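# Set the long carton fully on the raised block

## Task

Place the long carton on top of the raised block so that no part of it overhangs any of the block's edges. It must stay there on its own, with the robot not holding it. Leave the short carton where and how it was, since disturbing it lowers the result. Finish by releasing the carton and moving the tool away from it.

## Robot and tools

ROBOT. There is one six-joint arm (UR7e type) carrying a vacuum tool with four suction cups on two air channels. The cup point is the centre of the four cup rims, and the cups face along its +z axis. In the cup point's axes the cups sit at x = -35 and +35 mm; channel a's pair is at y = -70 mm and channel b's pair at y = +70 mm. Each cup is 36 mm across. The tool reaches 148 mm to each side along the cup point's y axis. One camera, cam_wrist (504x504 fisheye), rides on the tool.

FRAMES. The scene frame has its origin on the table top under the arm's base, +z up, and +y to the left when facing along +x. Results give the cup point position in metres and orientation as a wxyz quaternion, plus velocities in m/s and rad/s. The printed position gets less accurate at long reach.

execute_actions. Argument actions is a list holding zero or one item. An empty list only reports the state. An action item has rows (1 to 15 rows) and optional steps (1 to 15, default 15; each step is 1/30 s); if steps exceed the rows, the final row repeats. A wait item has only steps (up to 300), counted from the previous result, so reply time is included. Optional pictures (true/false) controls whether images come back.

ROW FORMAT. Each row is 8 numbers in [-1, 1]: dx, dy, dz, rx, ry, rz, suction_a, suction_b. The first six are an offset, not a pose: the cup point's target relative to its pose in the latest result that reports it (before any such result in the scene, or for a second call within one reply, relative to where the arm is when the action begins). The offset is expressed in the cup point's own axes, not the scene axes. Scale: 1.0 equals 0.6 m for dx, dy, dz and 180 degrees for the rotation vector rx, ry, rz. All rows of one action use the same reference; they do not add up. All-zero offsets drive the arm back to the reference pose rather than holding still. suction_a and suction_b are absolute settings, not offsets: +1 is full vacuum (about 75 kPa below ambient), smaller values give that fraction, and 0.01 or less switches the channel off. A channel keeps its last setting.

MOTION LIMITS. Each step the commanded pose is clipped to 100 mm and 16 degrees from the measured pose, and the arm trails commands by about 0.17 s. Large moves may end short; read the reported pose and send the remainder. Position wins over orientation when both cannot be met. HELD marks steps where the clearance check withheld a command; a pose unreachable line means that check altered or blocked it. Hand target shows where the controller is currently steering.

move. Argument target is one 8-number row with the same offset meaning and frame as above. speed is in m/s, 0.002 to 0.5 (default 0.25); turning is capped at twice that in rad/s. The straight path lasts 0.5 to 10 s and ignores obstacles; the arm may lag, deviate or overshoot speed. Optional stop_force, 9 to 40 N (not allowed in the first 0.2 s), halts the path once the wrist senses that much extra resistance along the direction of travel, then backs off two steps and holds. Pair it with a very slow speed when approaching a surface; omit it when moving away from something the tool presses. It is unreliable on moves that rotate. The result adds a move: line with the ending (done, off_target, moving, held, fault, or contact) and any limits (paced = pose clipped; held = some steps blocked), plus distance to target.

wait. seconds from 0 to 10; sends nothing new.

zoom_image. camera "cam_wrist", region [x0, y0, x1, y1] in image pixels from the top-left, at most 504 by 504.

read_manual. Returns only licence text. finished_scene.

RESULT LINES. Wrist force and torque are in the cup point's axes; pressing on a surface gives a force pointing back into the arm. Expect offsets up to about 4 N, noise, and saturation near 50 N. Joint torques are unreliable. suction_measured_a/b show vacuum reached (near 0 means no seal); part_present_a/b switch to 1 at 0.54 and back to 0 below 0.49.

GRIPPING. Seal both cups of a channel on a smooth flat face, away from edges, seams and holes. A channel whose cup covers nothing drains the shared pump and kills the other channel. Cups compress up to about 12 mm under vacuum. To release, rest the carton on its support, switch both channels off, then rise more than 15 mm. A cup sealed on the table pins the tool; switch that channel off.

AVOID. The arm is stiff: aiming even slightly beyond a contact can fault. A fault occurs at 150 N outside force or at a joint load limit (wrist joints 25.4 N m, others 136 N m, held weight included) and freezes the arm for 10 s. Holding loads heats motors (warning at 70 °C, braking stop at 85 °C). Loose objects may get brief pushes. Do not drop, slam or knock anything, never push items off the table, and keep clear of the short carton.

Each tool is called after "Call:" by a JSON object that holds its "api" and its "payload".

## Session

I'll start by looking at the current state.

Call:
{"api": "execute_actions", "payload": {"actions": []}}

Scene clock: 0.00 s of 5300.00 s.
end_effector_position=(+0.4283, +0.0184, +0.4146) suction_measured_a=0.00 part_present_a=0 suction_measured_b=0.00 part_present_b=0 end_effector_quat_wxyz=(-0.002, -0.022, +1.000, -0.000) end_effector_velocity=(-0.000, +0.000, -0.000) end_effector_angular_velocity=(-0.000, +0.002, -0.001)
Joint positions: [-0.317 -1.768  1.734 -1.533 -1.572  1.254]
Joint velocities: [ 0.    -0.     0.001  0.001 -0.     0.001]
Joint torques (N m, as the arm reports them, + toward a larger angle): no reading
Wrist force (N, on the end effector, along its own x y z axes, offset not removed): no reading
Wrist torque (N m, same axes, about the end effector's origin, offset not removed): no reading
Hand target: +0.428, +0.018, +0.415; -0.002, -0.022, +1.000, -0.000

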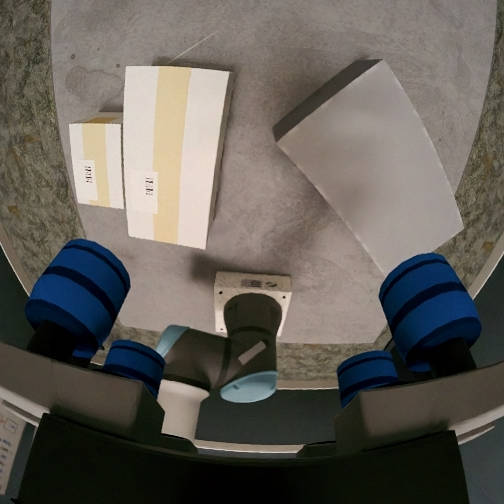

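Call:
{"api": "zoom_image", "payload": {"camera": "cam_wrist", "region": [50, 40, 260, 260]}}

Call:
{"api": "zoom_image", "payload": {"camera": "cam_wrist", "region": [255, 40, 485, 290]}}

Call:
{"api": "zoom_image", "payload": {"camera": "cam_wrist", "region": [0, 220, 252, 420]}}

Call:
{"api": "zoom_image", "payload": {"camera": "cam_wrist", "region": [252, 220, 504, 420]}}

Region (50, 40, 260, 260) of cam_wrist's 504x504 image, scaled by 2.291, with more detail than that image has; it fills the left 481 columns of this view, and the rest is white.

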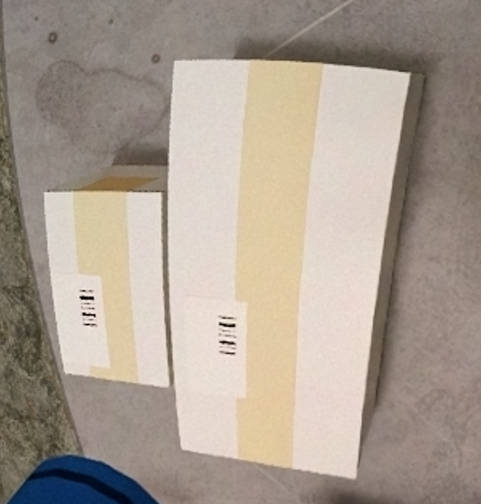

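Region (255, 40, 485, 290) of cam_wrist's 504x504 image, scaled by 2.016, with more detail than that image has; it fills the left 464 columns of this view, and the rest is white.

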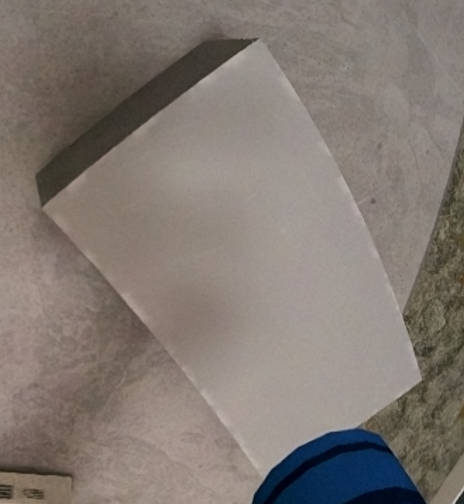

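Region (0, 220, 252, 420) of cam_wrist's 504x504 image, scaled by 2.000, with more detail than that image has; it fills the top 400 rows of this view, and the rest is white.

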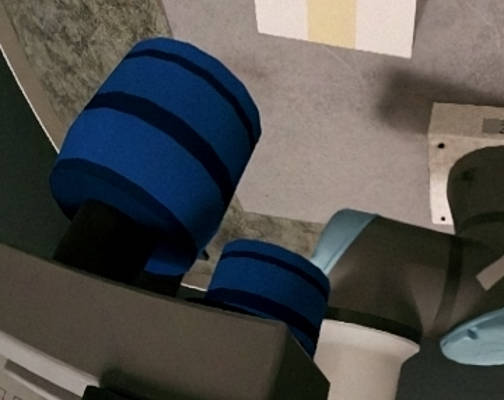

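Region (252, 220, 504, 420) of cam_wrist's 504x504 image, scaled by 2.000, with more detail than that image has; it fills the top 400 rows of this view, and the rest is white.

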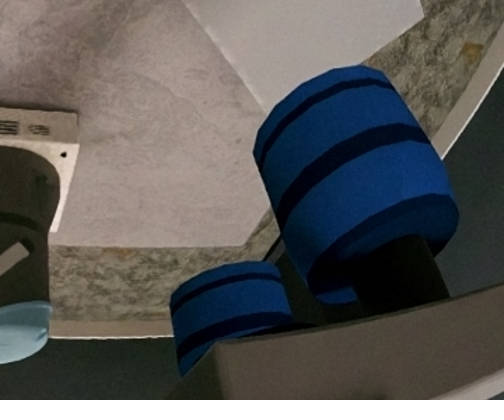

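Call:
{"api": "zoom_image", "payload": {"camera": "cam_wrist", "region": [200, 50, 260, 110]}}

Call:
{"api": "zoom_image", "payload": {"camera": "cam_wrist", "region": [180, 200, 240, 260]}}

Call:
{"api": "zoom_image", "payload": {"camera": "cam_wrist", "region": [255, 100, 315, 160]}}

Call:
{"api": "zoom_image", "payload": {"camera": "cam_wrist", "region": [340, 35, 400, 95]}}

Call:
{"api": "zoom_image", "payload": {"camera": "cam_wrist", "region": [200, 260, 310, 350]}}

Region (200, 50, 260, 110) of cam_wrist's 504x504 image, scaled by 8.400, with more detail than that image has.

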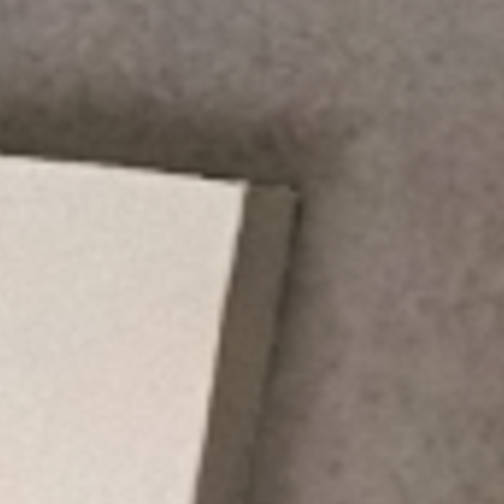

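Region (180, 200, 240, 260) of cam_wrist's 504x504 image, scaled by 8.400, with more detail than that image has.

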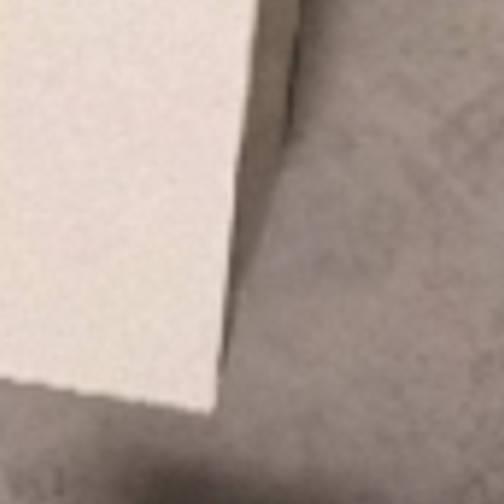

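Region (255, 100, 315, 160) of cam_wrist's 504x504 image, scaled by 8.400, with more detail than that image has.

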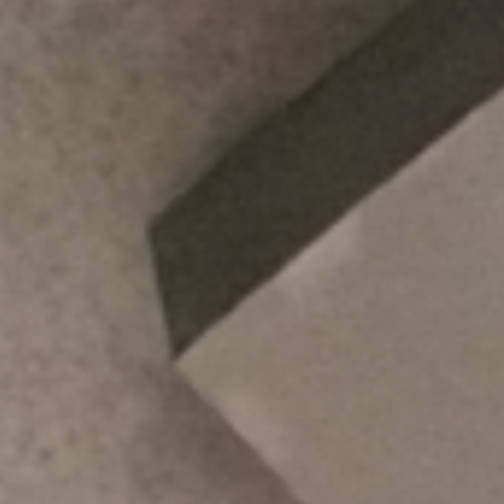

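Region (340, 35, 400, 95) of cam_wrist's 504x504 image, scaled by 8.400, with more detail than that image has.

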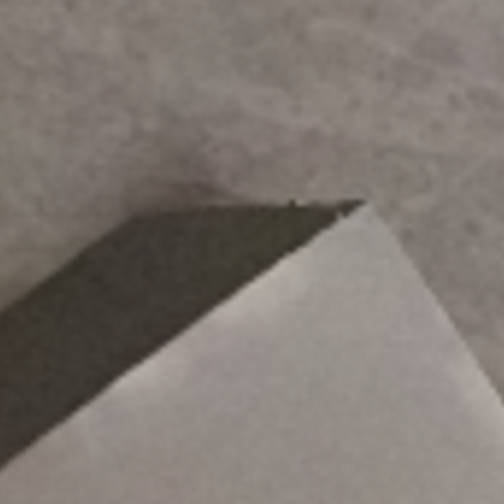

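Region (200, 260, 310, 350) of cam_wrist's 504x504 image, scaled by 4.582, with more detail than that image has; it fills the top 412 rows of this view, and the rest is white.

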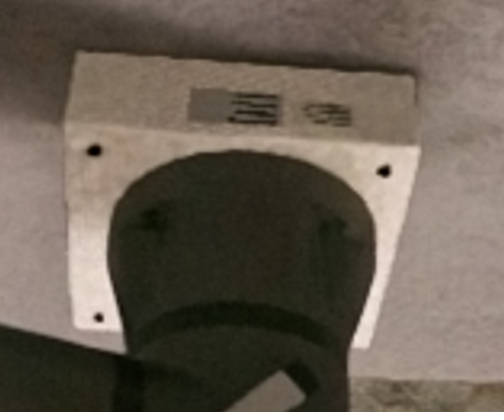

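Call:
{"api": "zoom_image", "payload": {"camera": "cam_wrist", "region": [95, 50, 155, 135]}}

Call:
{"api": "zoom_image", "payload": {"camera": "cam_wrist", "region": [95, 190, 155, 250]}}

Call:
{"api": "zoom_image", "payload": {"camera": "cam_wrist", "region": [55, 100, 135, 220]}}

Call:
{"api": "zoom_image", "payload": {"camera": "cam_wrist", "region": [370, 190, 480, 290]}}

Region (95, 50, 155, 135) of cam_wrist's 504x504 image, scaled by 5.929, with more detail than that image has; it fills the left 356 columns of this view, and the rest is white.

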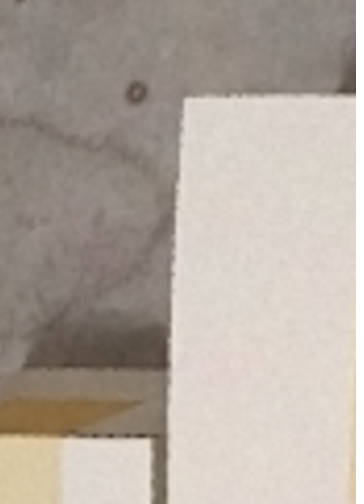

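Region (95, 190, 155, 250) of cam_wrist's 504x504 image, scaled by 8.400, with more detail than that image has.

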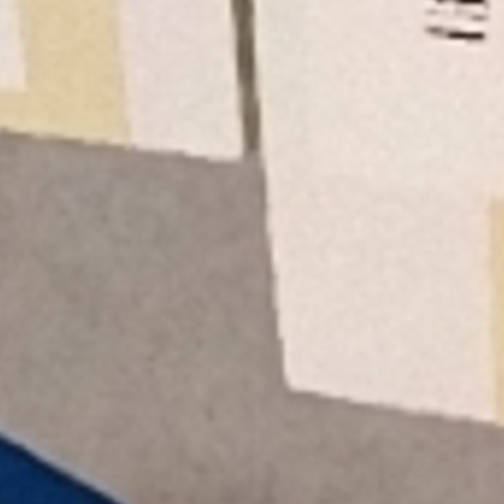

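Region (55, 100, 135, 220) of cam_wrist's 504x504 image, scaled by 4.200, with more detail than that image has.

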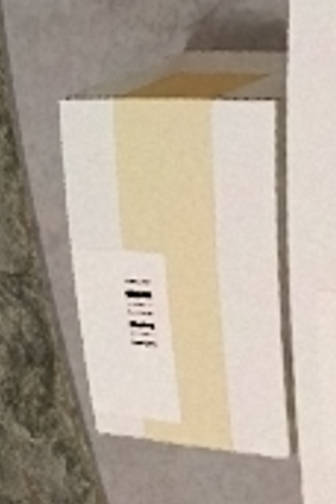

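Region (370, 190, 480, 290) of cam_wrist's 504x504 image, scaled by 4.582, with more detail than that image has; it fills the top 458 rows of this view, and the rest is white.

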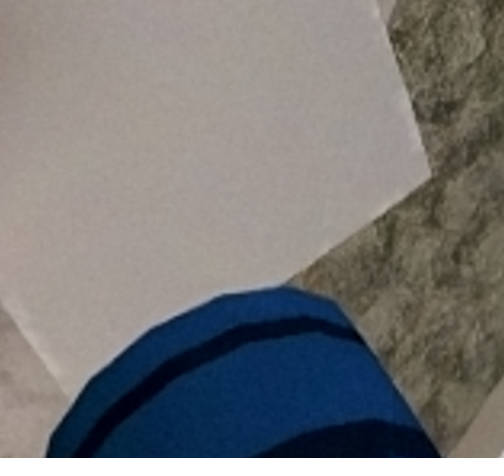

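Call:
{"api": "move", "payload": {"target": [0.0438, 0.2358, 0.3743, 0, 0, 0.555, 0, 0], "speed": 0.45}}

Scene clock: 38.07 s of 5300.00 s.
end_effector_position=(+0.3954, +0.1582, +0.1903) suction_measured_a=0.00 part_present_a=0 suction_measured_b=0.00 part_present_b=0 end_effector_quat_wxyz=(-0.001, +0.750, +0.661, -0.002) end_effector_velocity=(-0.000, +0.001, -0.002) end_effector_angular_velocity=(-0.004, -0.000, -0.017)
Joint positions: [ 0.019 -1.617  2.209 -2.158 -1.571  3.331]
Joint velocities: [ 0.005  0.004  0.002 -0.006 -0.004  0.022]
Joint torques (N m, as the arm reports them, + toward a larger angle): [ 10.01  -9.98 -19.55  -4.95  -1.65   2.82]
Wrist force (N, on the end effector, along its own x y z axes, offset not removed): [1.5 -1.7 0.5]
Wrist torque (N m, same axes, about the end effector's origin, offset not removed): [-0.26 -0.05 0.08]
Hand target: +0.395, +0.158, +0.190; -0.001, +0.751, +0.660, -0.002
Off the commanded pose: 0.001 m, 0 deg.
After step 90, 32.43 s passed at rest.
move: done

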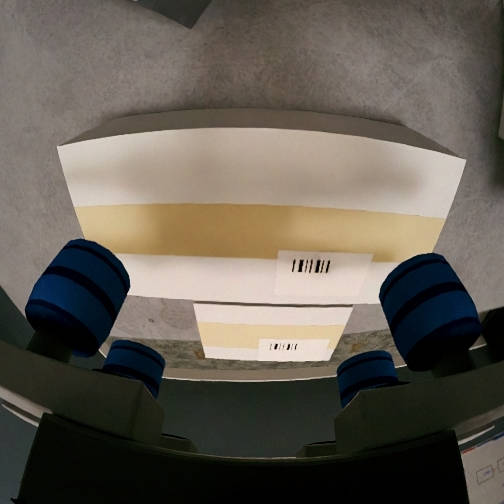

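Call:
{"api": "zoom_image", "payload": {"camera": "cam_wrist", "region": [40, 100, 140, 200]}}

Call:
{"api": "zoom_image", "payload": {"camera": "cam_wrist", "region": [385, 105, 485, 205]}}

Call:
{"api": "zoom_image", "payload": {"camera": "cam_wrist", "region": [120, 180, 390, 370]}}

Region (40, 100, 140, 200) of cam_wrist's 504x504 image, scaled by 5.040, with more detail than that image has.

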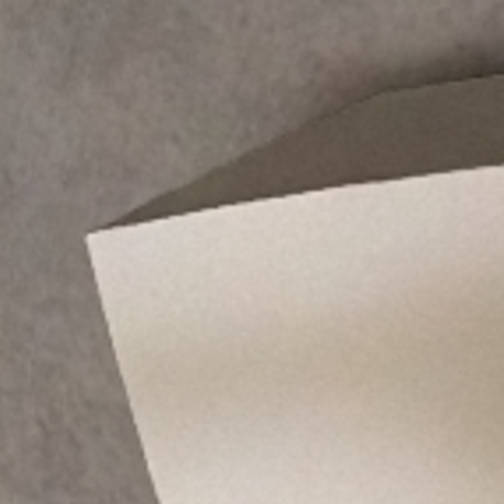

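Region (385, 105, 485, 205) of cam_wrist's 504x504 image, scaled by 5.040, with more detail than that image has.

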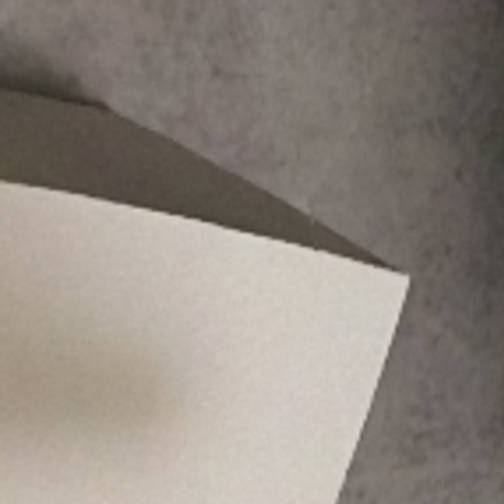

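Region (120, 180, 390, 370) of cam_wrist's 504x504 image, scaled by 1.867, with more detail than that image has; it fills the top 355 rows of this view, and the rest is white.

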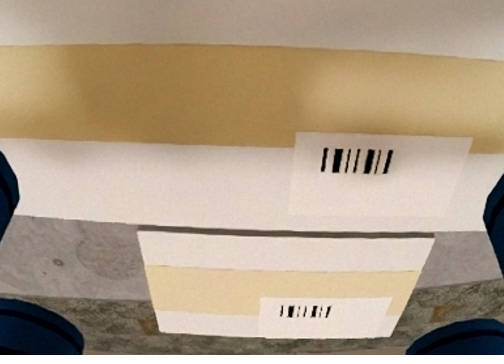

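Call:
{"api": "zoom_image", "payload": {"camera": "cam_wrist", "region": [160, 270, 240, 330]}}

Call:
{"api": "zoom_image", "payload": {"camera": "cam_wrist", "region": [310, 270, 390, 330]}}

Call:
{"api": "zoom_image", "payload": {"camera": "cam_wrist", "region": [220, 95, 280, 315]}}

Region (160, 270, 240, 330) of cam_wrist's 504x504 image, scaled by 6.300, with more detail than that image has; it fills the top 378 rows of this view, and the rest is white.

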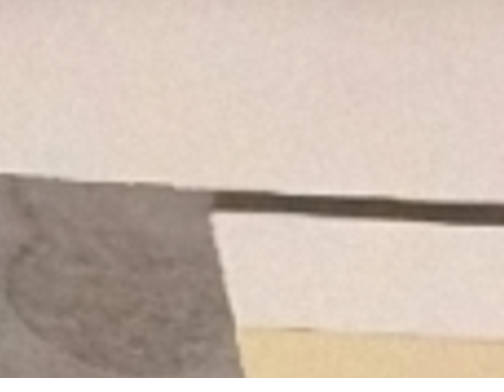

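Region (310, 270, 390, 330) of cam_wrist's 504x504 image, scaled by 6.300, with more detail than that image has; it fills the top 378 rows of this view, and the rest is white.

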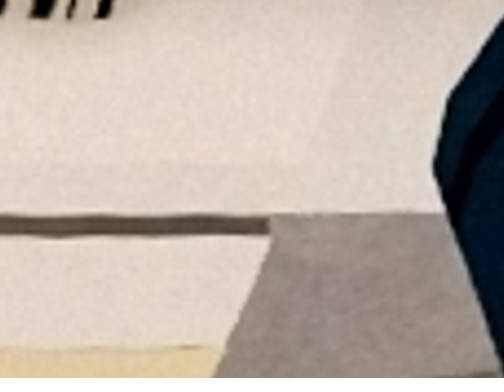

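Region (220, 95, 280, 315) of cam_wrist's 504x504 image, scaled by 2.291, with more detail than that image has; it fills the left 137 columns of this view, and the rest is white.

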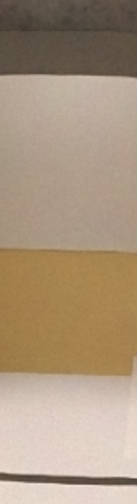

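Call:
{"api": "move", "payload": {"target": [0.0105, -0.006, 0.113, 0, 0, 0, 0, 0], "speed": 0.2}}

Scene clock: 51.83 s of 5300.00 s.
end_effector_position=(+0.3924, +0.1649, +0.1229) suction_measured_a=0.00 part_present_a=0 suction_measured_b=0.00 part_present_b=0 end_effector_quat_wxyz=(-0.001, +0.750, +0.661, -0.002) end_effector_velocity=(+0.000, +0.000, -0.003) end_effector_angular_velocity=(-0.000, -0.001, -0.000)
Joint positions: [ 0.036 -1.486  2.299 -2.38  -1.571  3.348]
Joint velocities: [ 0.001  0.008  0.002 -0.011 -0.     0.001]
Joint torques (N m, as the arm reports them, + toward a larger angle): [  9.38 -12.54 -15.75  -5.11  -1.18   2.8 ]
Wrist force (N, on the end effector, along its own x y z axes, offset not removed): [0.5 -0.4 -0.6]
Wrist torque (N m, same axes, about the end effector's origin, offset not removed): [-0.02 0.13 0.03]
Hand target: +0.392, +0.165, +0.123; -0.001, +0.750, +0.661, -0.002
Off the commanded pose: 0.000 m, 0 deg.
After step 90, 9.73 s passed at rest.
move: done

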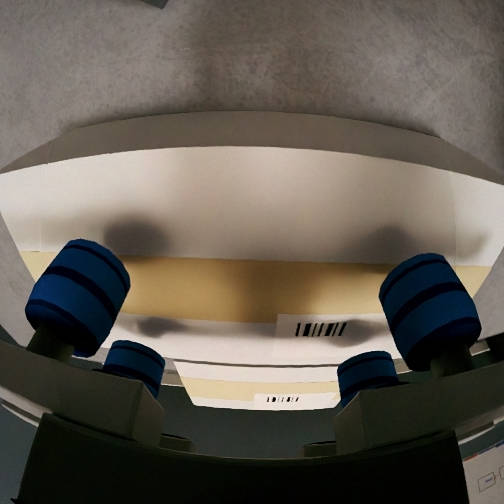

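Call:
{"api": "zoom_image", "payload": {"camera": "cam_wrist", "region": [210, 100, 290, 380]}}

Region (210, 100, 290, 380) of cam_wrist's 504x504 image, scaled by 1.800, with more detail than that image has; it fills the left 144 columns of this view, and the rest is white.

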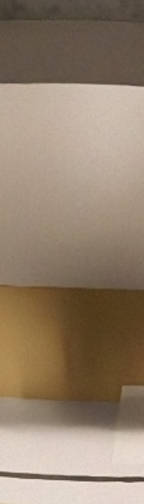

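Call:
{"api": "move", "payload": {"target": [-0.002, 0, 0.04, 0, 0, 0, 1, 1], "speed": 0.02, "stop_force": 15}}

Scene clock: 55.47 s of 5300.00 s.
end_effector_position=(+0.3921, +0.1637, +0.0992) suction_measured_a=0.21 part_present_a=0 suction_measured_b=0.21 part_present_b=0 end_effector_quat_wxyz=(-0.001, +0.750, +0.661, -0.002) end_effector_velocity=(+0.001, +0.000, -0.002) end_effector_angular_velocity=(-0.000, -0.001, +0.001)
Joint positions: [ 0.033 -1.43   2.325 -2.461 -1.571  3.345]
Joint velocities: [ 0.     0.006  0.001 -0.008 -0.    -0.001]
Joint torques (N m, as the arm reports them, + toward a larger angle): [ -8.94 -18.57 -18.83  -6.33   1.85  -2.73]
Wrist force (N, on the end effector, along its own x y z axes, offset not removed): [-0.3 0.2 14.6]
Wrist torque (N m, same axes, about the end effector's origin, offset not removed): [-0.30 0.20 0.03]
Hand target: +0.392, +0.164, +0.099; -0.001, +0.750, +0.661, -0.002
Off the commanded pose: 0.000 m, 0 deg.
move: done

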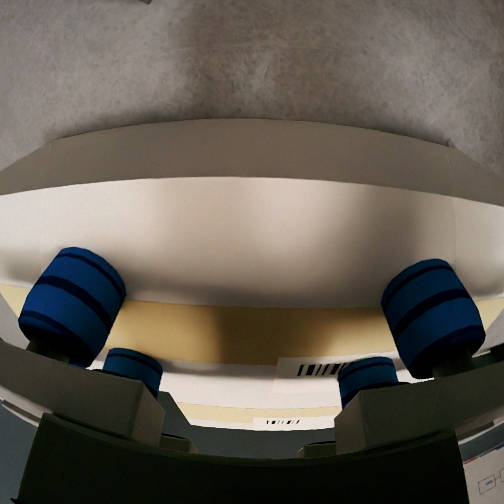

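Call:
{"api": "execute_actions", "payload": {"actions": [{"steps": 20}]}}

Scene clock: 56.13 s of 5300.00 s.
end_effector_position=(+0.3921, +0.1637, +0.0989) suction_measured_a=0.70 part_present_a=1 suction_measured_b=0.70 part_present_b=1 end_effector_quat_wxyz=(-0.001, +0.750, +0.661, -0.002) end_effector_velocity=(-0.000, -0.000, -0.000) end_effector_angular_velocity=(+0.000, +0.001, -0.001)
Joint positions: [ 0.033 -1.43   2.326 -2.462 -1.571  3.345]
Joint velocities: [-0.     0.     0.     0.001  0.     0.   ]
Joint torques (N m, as the arm reports them, + toward a larger angle): [ -8.8  -18.93 -19.24  -6.29   1.16  -2.55]
Wrist force (N, on the end effector, along its own x y z axes, offset not removed): [2.1 0.3 16.0]
Wrist torque (N m, same axes, about the end effector's origin, offset not removed): [-0.27 -0.12 0.00]
Hand target: +0.392, +0.164, +0.099; -0.001, +0.750, +0.661, -0.002
Off the commanded pose: 0.000 m, 0 deg.
Steps of this call (steps 1 to 20: nothing new was sent). Readings (end_effector_position | what the end effector reports):
1: (+0.3921, +0.1637, +0.0991) | suction_measured_a=0.24 part_present_a=0 suction_measured_b=0.24 part_present_b=0
2: (+0.3921, +0.1637, +0.0990) | suction_measured_a=0.26 part_present_a=0 suction_measured_b=0.26 part_present_b=0
4: (+0.3921, +0.1637, +0.0990) | suction_measured_a=0.31 part_present_a=0 suction_measured_b=0.31 part_present_b=0
8: (+0.3921, +0.1637, +0.0989) | suction_measured_a=0.40 part_present_a=0 suction_measured_b=0.40 part_present_b=0
20: the state above

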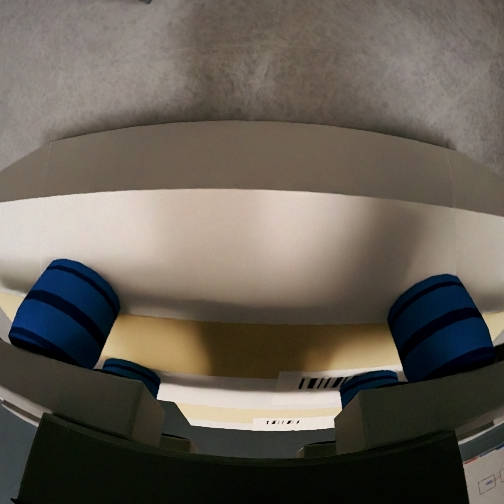

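Call:
{"api": "move", "payload": {"target": [-0.033, 0, -0.268, 0, 0, 0, 1, 1], "speed": 0.15}}

Scene clock: 59.30 s of 5300.00 s.
end_effector_position=(+0.3901, +0.1442, +0.2593) suction_measured_a=0.80 part_present_a=1 suction_measured_b=0.80 part_present_b=1 end_effector_quat_wxyz=(-0.001, +0.750, +0.661, -0.002) end_effector_velocity=(+0.001, -0.000, +0.003) end_effector_angular_velocity=(+0.000, -0.002, +0.000)
Joint positions: [-0.016 -1.735  2.112 -1.943 -1.571  3.296]
Joint velocities: [-0.001 -0.003 -0.006  0.008  0.    -0.002]
Joint torques (N m, as the arm reports them, + toward a larger angle): [ -7.97 -31.15 -41.53  -3.11   2.1   -2.92]
Wrist force (N, on the end effector, along its own x y z axes, offset not removed): [1.3 -0.7 15.7]
Wrist torque (N m, same axes, about the end effector's origin, offset not removed): [-0.38 -0.04 0.04]
Hand target: +0.390, +0.144, +0.260; -0.001, +0.750, +0.661, -0.002
Off the commanded pose: 0.001 m, 0 deg.
move: done

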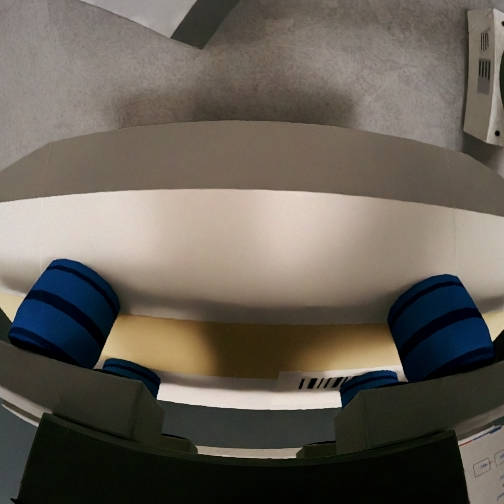

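Call:
{"api": "zoom_image", "payload": {"camera": "cam_wrist", "region": [130, 0, 250, 70]}}

Call:
{"api": "zoom_image", "payload": {"camera": "cam_wrist", "region": [0, 110, 110, 220]}}

Call:
{"api": "zoom_image", "payload": {"camera": "cam_wrist", "region": [404, 110, 504, 220]}}

Region (130, 0, 250, 70) of cam_wrist's 504x504 image, scaled by 4.200, with more detail than that image has; it fills the top 294 rows of this view, and the rest is white.

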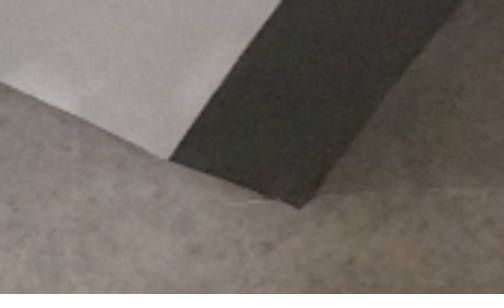

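Region (0, 110, 110, 220) of cam_wrist's 504x504 image, scaled by 4.582, with more detail than that image has.

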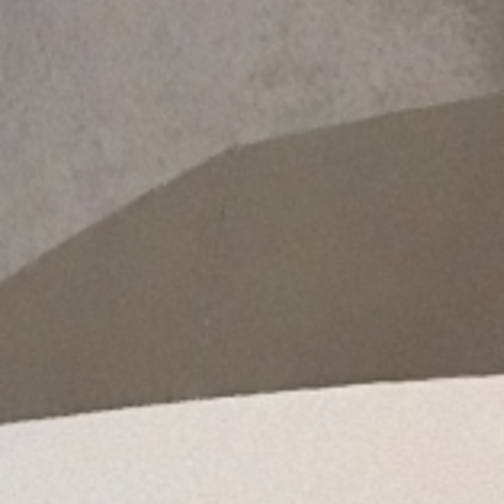

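Region (404, 110, 504, 220) of cam_wrist's 504x504 image, scaled by 4.582, with more detail than that image has; it fills the left 458 columns of this view, and the rest is white.

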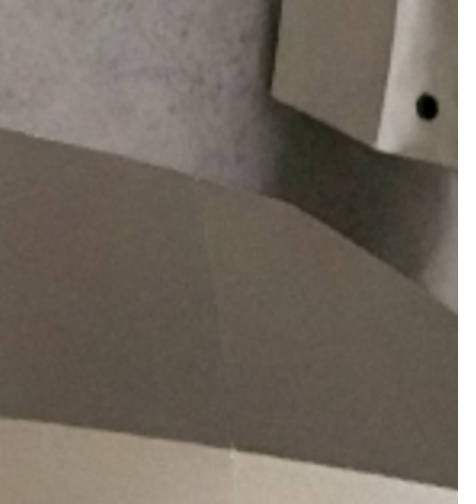

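Call:
{"api": "move", "payload": {"target": [-0.5875, 0.0726, 0.03, 0, 0, -0.3037, 1, 1], "speed": 0.3}}

Scene clock: 68.27 s of 5300.00 s.
end_effector_position=(+0.3884, -0.2101, +0.2412) suction_measured_a=0.80 part_present_a=1 suction_measured_b=0.80 part_present_b=1 end_effector_quat_wxyz=(-0.002, +0.364, +0.931, +0.000) end_effector_velocity=(+0.001, -0.003, -0.000) end_effector_angular_velocity=(+0.002, -0.001, +0.008)
Joint positions: [-0.846 -1.647  2.087 -2.006 -1.572  1.513]
Joint velocities: [-0.005  0.005 -0.004 -0.     0.003 -0.013]
Joint torques (N m, as the arm reports them, + toward a larger angle): [ -9.66 -15.53 -40.56  -6.54   1.52  -2.8 ]
Wrist force (N, on the end effector, along its own x y z axes, offset not removed): [1.7 -0.3 15.4]
Wrist torque (N m, same axes, about the end effector's origin, offset not removed): [-0.36 -0.11 0.03]
Hand target: +0.388, -0.210, +0.241; -0.002, +0.363, +0.932, +0.000
Off the commanded pose: 0.001 m, 0 deg.
move: done

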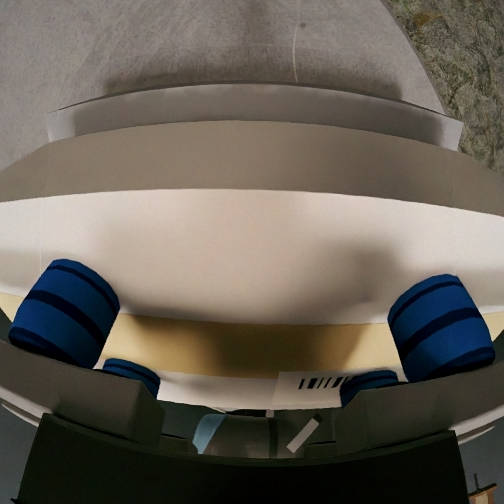

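Call:
{"api": "zoom_image", "payload": {"camera": "cam_wrist", "region": [20, 70, 130, 170]}}

Call:
{"api": "zoom_image", "payload": {"camera": "cam_wrist", "region": [390, 75, 500, 175]}}

Call:
{"api": "zoom_image", "payload": {"camera": "cam_wrist", "region": [210, 60, 300, 140]}}

Region (20, 70, 130, 170) of cam_wrist's 504x504 image, scaled by 4.582, with more detail than that image has; it fills the top 458 rows of this view, and the rest is white.

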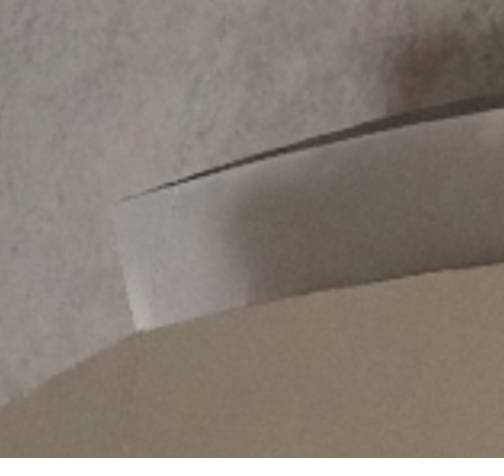

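Region (390, 75, 500, 175) of cam_wrist's 504x504 image, scaled by 4.582, with more detail than that image has; it fills the top 458 rows of this view, and the rest is white.

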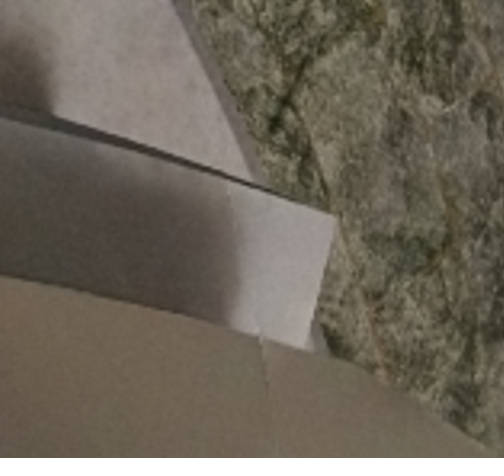

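Region (210, 60, 300, 140) of cam_wrist's 504x504 image, scaled by 5.600, with more detail than that image has.

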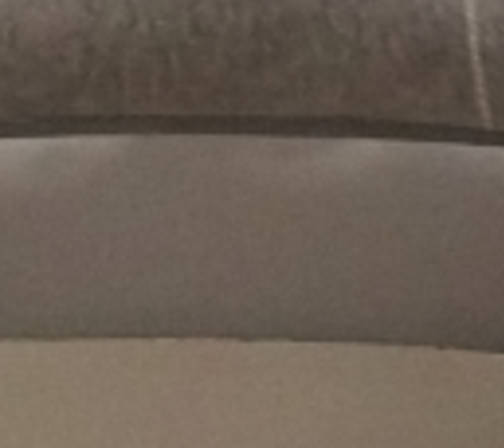

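Call:
{"api": "move", "payload": {"target": [0.005, 0.0133, 0.042, 0, 0, 0, 1, 1], "speed": 0.08}}

Scene clock: 72.13 s of 5300.00 s.
end_effector_position=(+0.3915, -0.2022, +0.2164) suction_measured_a=0.80 part_present_a=1 suction_measured_b=0.80 part_present_b=1 end_effector_quat_wxyz=(-0.002, +0.364, +0.931, +0.000) end_effector_velocity=(+0.001, +0.000, -0.002) end_effector_angular_velocity=(-0.001, -0.001, -0.001)
Joint positions: [-0.828 -1.618  2.132 -2.08  -1.572  1.532]
Joint velocities: [ 0.002  0.003  0.004 -0.009 -0.     0.003]
Joint torques (N m, as the arm reports them, + toward a larger angle): [  9.5  -16.22 -28.03  -6.55  -2.03   2.75]
Wrist force (N, on the end effector, along its own x y z axes, offset not removed): [0.6 -0.6 15.3]
Wrist torque (N m, same axes, about the end effector's origin, offset not removed): [-0.34 0.18 0.02]
Hand target: +0.392, -0.202, +0.216; -0.002, +0.364, +0.931, +0.000
Off the commanded pose: 0.000 m, 0 deg.
move: done

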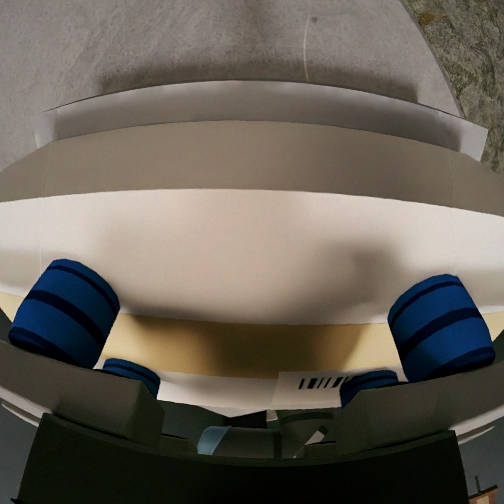

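Call:
{"api": "move", "payload": {"target": [0, 0, 0.035, 0, 0, 0, 1, 1], "speed": 0.008, "stop_force": 10}}

Scene clock: 74.00 s of 5300.00 s.
end_effector_position=(+0.3915, -0.2022, +0.2069) suction_measured_a=0.80 part_present_a=1 suction_measured_b=0.80 part_present_b=1 end_effector_quat_wxyz=(-0.002, +0.364, +0.932, +0.000) end_effector_velocity=(-0.000, +0.000, +0.001) end_effector_angular_velocity=(+0.002, +0.002, +0.000)
Joint positions: [-0.827 -1.605  2.147 -2.108 -1.572  1.532]
Joint velocities: [-0.    -0.001 -0.003  0.008 -0.    -0.001]
Joint torques (N m, as the arm reports them, + toward a larger angle): [-10.04 -20.86 -26.12  -0.91  -1.53  -2.4 ]
Wrist force (N, on the end effector, along its own x y z axes, offset not removed): [13.3 -2.5 -23.9]
Wrist torque (N m, same axes, about the end effector's origin, offset not removed): [-1.33 -1.38 -0.03]
Hand target: +0.391, -0.202, +0.207; -0.002, +0.364, +0.931, +0.000
Off the commanded pose: 0.012 m, 0 deg.
move: contact

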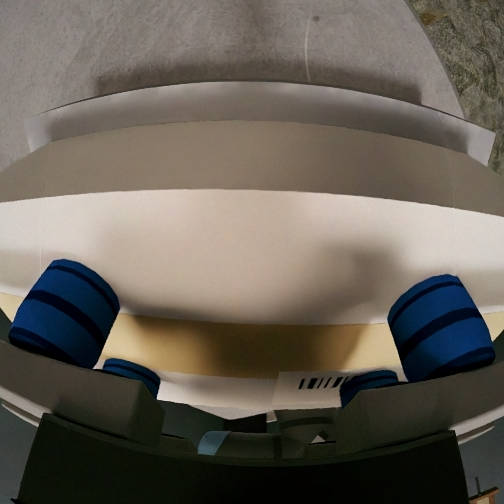

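Call:
{"api": "execute_actions", "payload": {"actions": [{"rows": [[0, 0, -0.0005, 0, 0, 0, 0, 0]], "steps": 12}], "pictures": false}}

Scene clock: 74.83 s of 5300.00 s.
end_effector_position=(+0.3915, -0.2022, +0.2074) suction_measured_a=0.00 part_present_a=0 suction_measured_b=0.00 part_present_b=0 end_effector_quat_wxyz=(-0.002, +0.364, +0.932, +0.000) end_effector_velocity=(-0.000, +0.000, -0.001) end_effector_angular_velocity=(+0.002, +0.002, +0.000)
Joint positions: [-0.827 -1.606  2.146 -2.107 -1.572  1.532]
Joint velocities: [0.    0.001 0.    0.002 0.    0.   ]
Joint torques (N m, as the arm reports them, + toward a larger angle): [-7.54 13.15  1.73 -0.84 -1.54 -1.22]
Wrist force (N, on the end effector, along its own x y z axes, offset not removed): [9.2 0.9 -50.0]
Wrist torque (N m, same axes, about the end effector's origin, offset not removed): [0.03 -0.35 0.14]
Hand target: +0.391, -0.202, +0.207; -0.002, +0.364, +0.932, +0.000
Off the commanded pose: 0.000 m, 0 deg.
Steps of this call (steps 1 to 13: nothing new was sent; steps 14 to 25: all 12 steps of this action). Readings (end_effector_position | what the end effector reports):
14: (+0.3915, -0.2022, +0.2072) | suction_measured_a=0.58 part_present_a=1 suction_measured_b=0.58 part_present_b=1
15: (+0.3915, -0.2022, +0.2072) | suction_measured_a=0.26 part_present_a=0 suction_measured_b=0.26 part_present_b=0
17: (+0.3916, -0.2023, +0.2075) | suction_measured_a=0.00 part_present_a=0 suction_measured_b=0.00 part_present_b=0
21: (+0.3916, -0.2023, +0.2075) | suction_measured_a=0.00 part_present_a=0 suction_measured_b=0.00 part_present_b=0
25: the state above

Call:
{"api": "move", "payload": {"target": [0, 0, -0.28, 0, 0, 0, 0, 0], "speed": 0.25}}

Scene clock: 76.53 s of 5300.00 s.
end_effector_position=(+0.3919, -0.2024, +0.3750) suction_measured_a=0.00 part_present_a=0 suction_measured_b=0.00 part_present_b=0 end_effector_quat_wxyz=(-0.002, +0.364, +0.932, -0.000) end_effector_velocity=(+0.000, -0.000, +0.002) end_effector_angular_velocity=(+0.002, +0.002, -0.000)
Joint positions: [-0.827 -1.735  1.808 -1.641 -1.572  1.532]
Joint velocities: [-0.     0.002 -0.007  0.009  0.    -0.   ]
Joint torques (N m, as the arm reports them, + toward a larger angle): [ -8.96  -6.86 -36.74  -1.87  -1.74  -2.75]
Wrist force (N, on the end effector, along its own x y z axes, offset not removed): [1.4 -1.6 -0.5]
Wrist torque (N m, same axes, about the end effector's origin, offset not removed): [-0.21 -0.02 0.06]
Hand target: +0.392, -0.202, +0.375; -0.002, +0.364, +0.932, +0.000
Off the commanded pose: 0.000 m, 0 deg.
move: done

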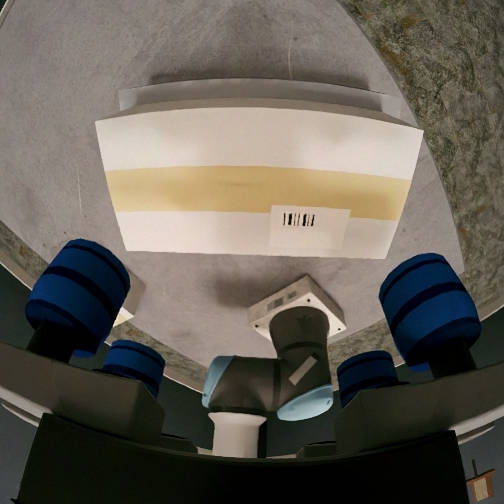

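Call:
{"api": "zoom_image", "payload": {"camera": "cam_wrist", "region": [80, 60, 440, 270]}}

Call:
{"api": "zoom_image", "payload": {"camera": "cam_wrist", "region": [85, 70, 175, 140]}}

Call:
{"api": "zoom_image", "payload": {"camera": "cam_wrist", "region": [345, 75, 435, 145]}}

Region (80, 60, 440, 270) of cam_wrist's 504x504 image, scaled by 1.400, with more detail than that image has; it fills the top 294 rows of this view, and the rest is white.

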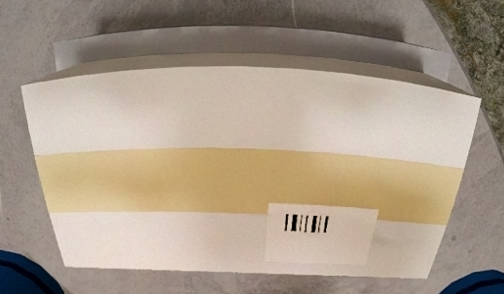

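Region (85, 70, 175, 140) of cam_wrist's 504x504 image, scaled by 5.600, with more detail than that image has.

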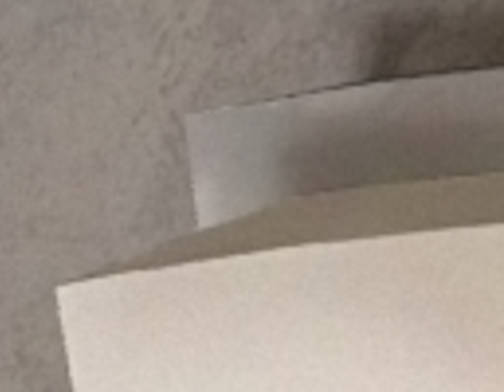

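Region (345, 75, 435, 145) of cam_wrist's 504x504 image, scaled by 5.600, with more detail than that image has.

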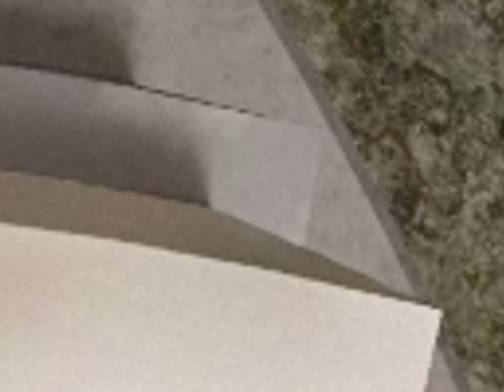

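Call:
{"api": "finished_scene", "payload": {"scene": 1}}

The scene is finished: the task was done.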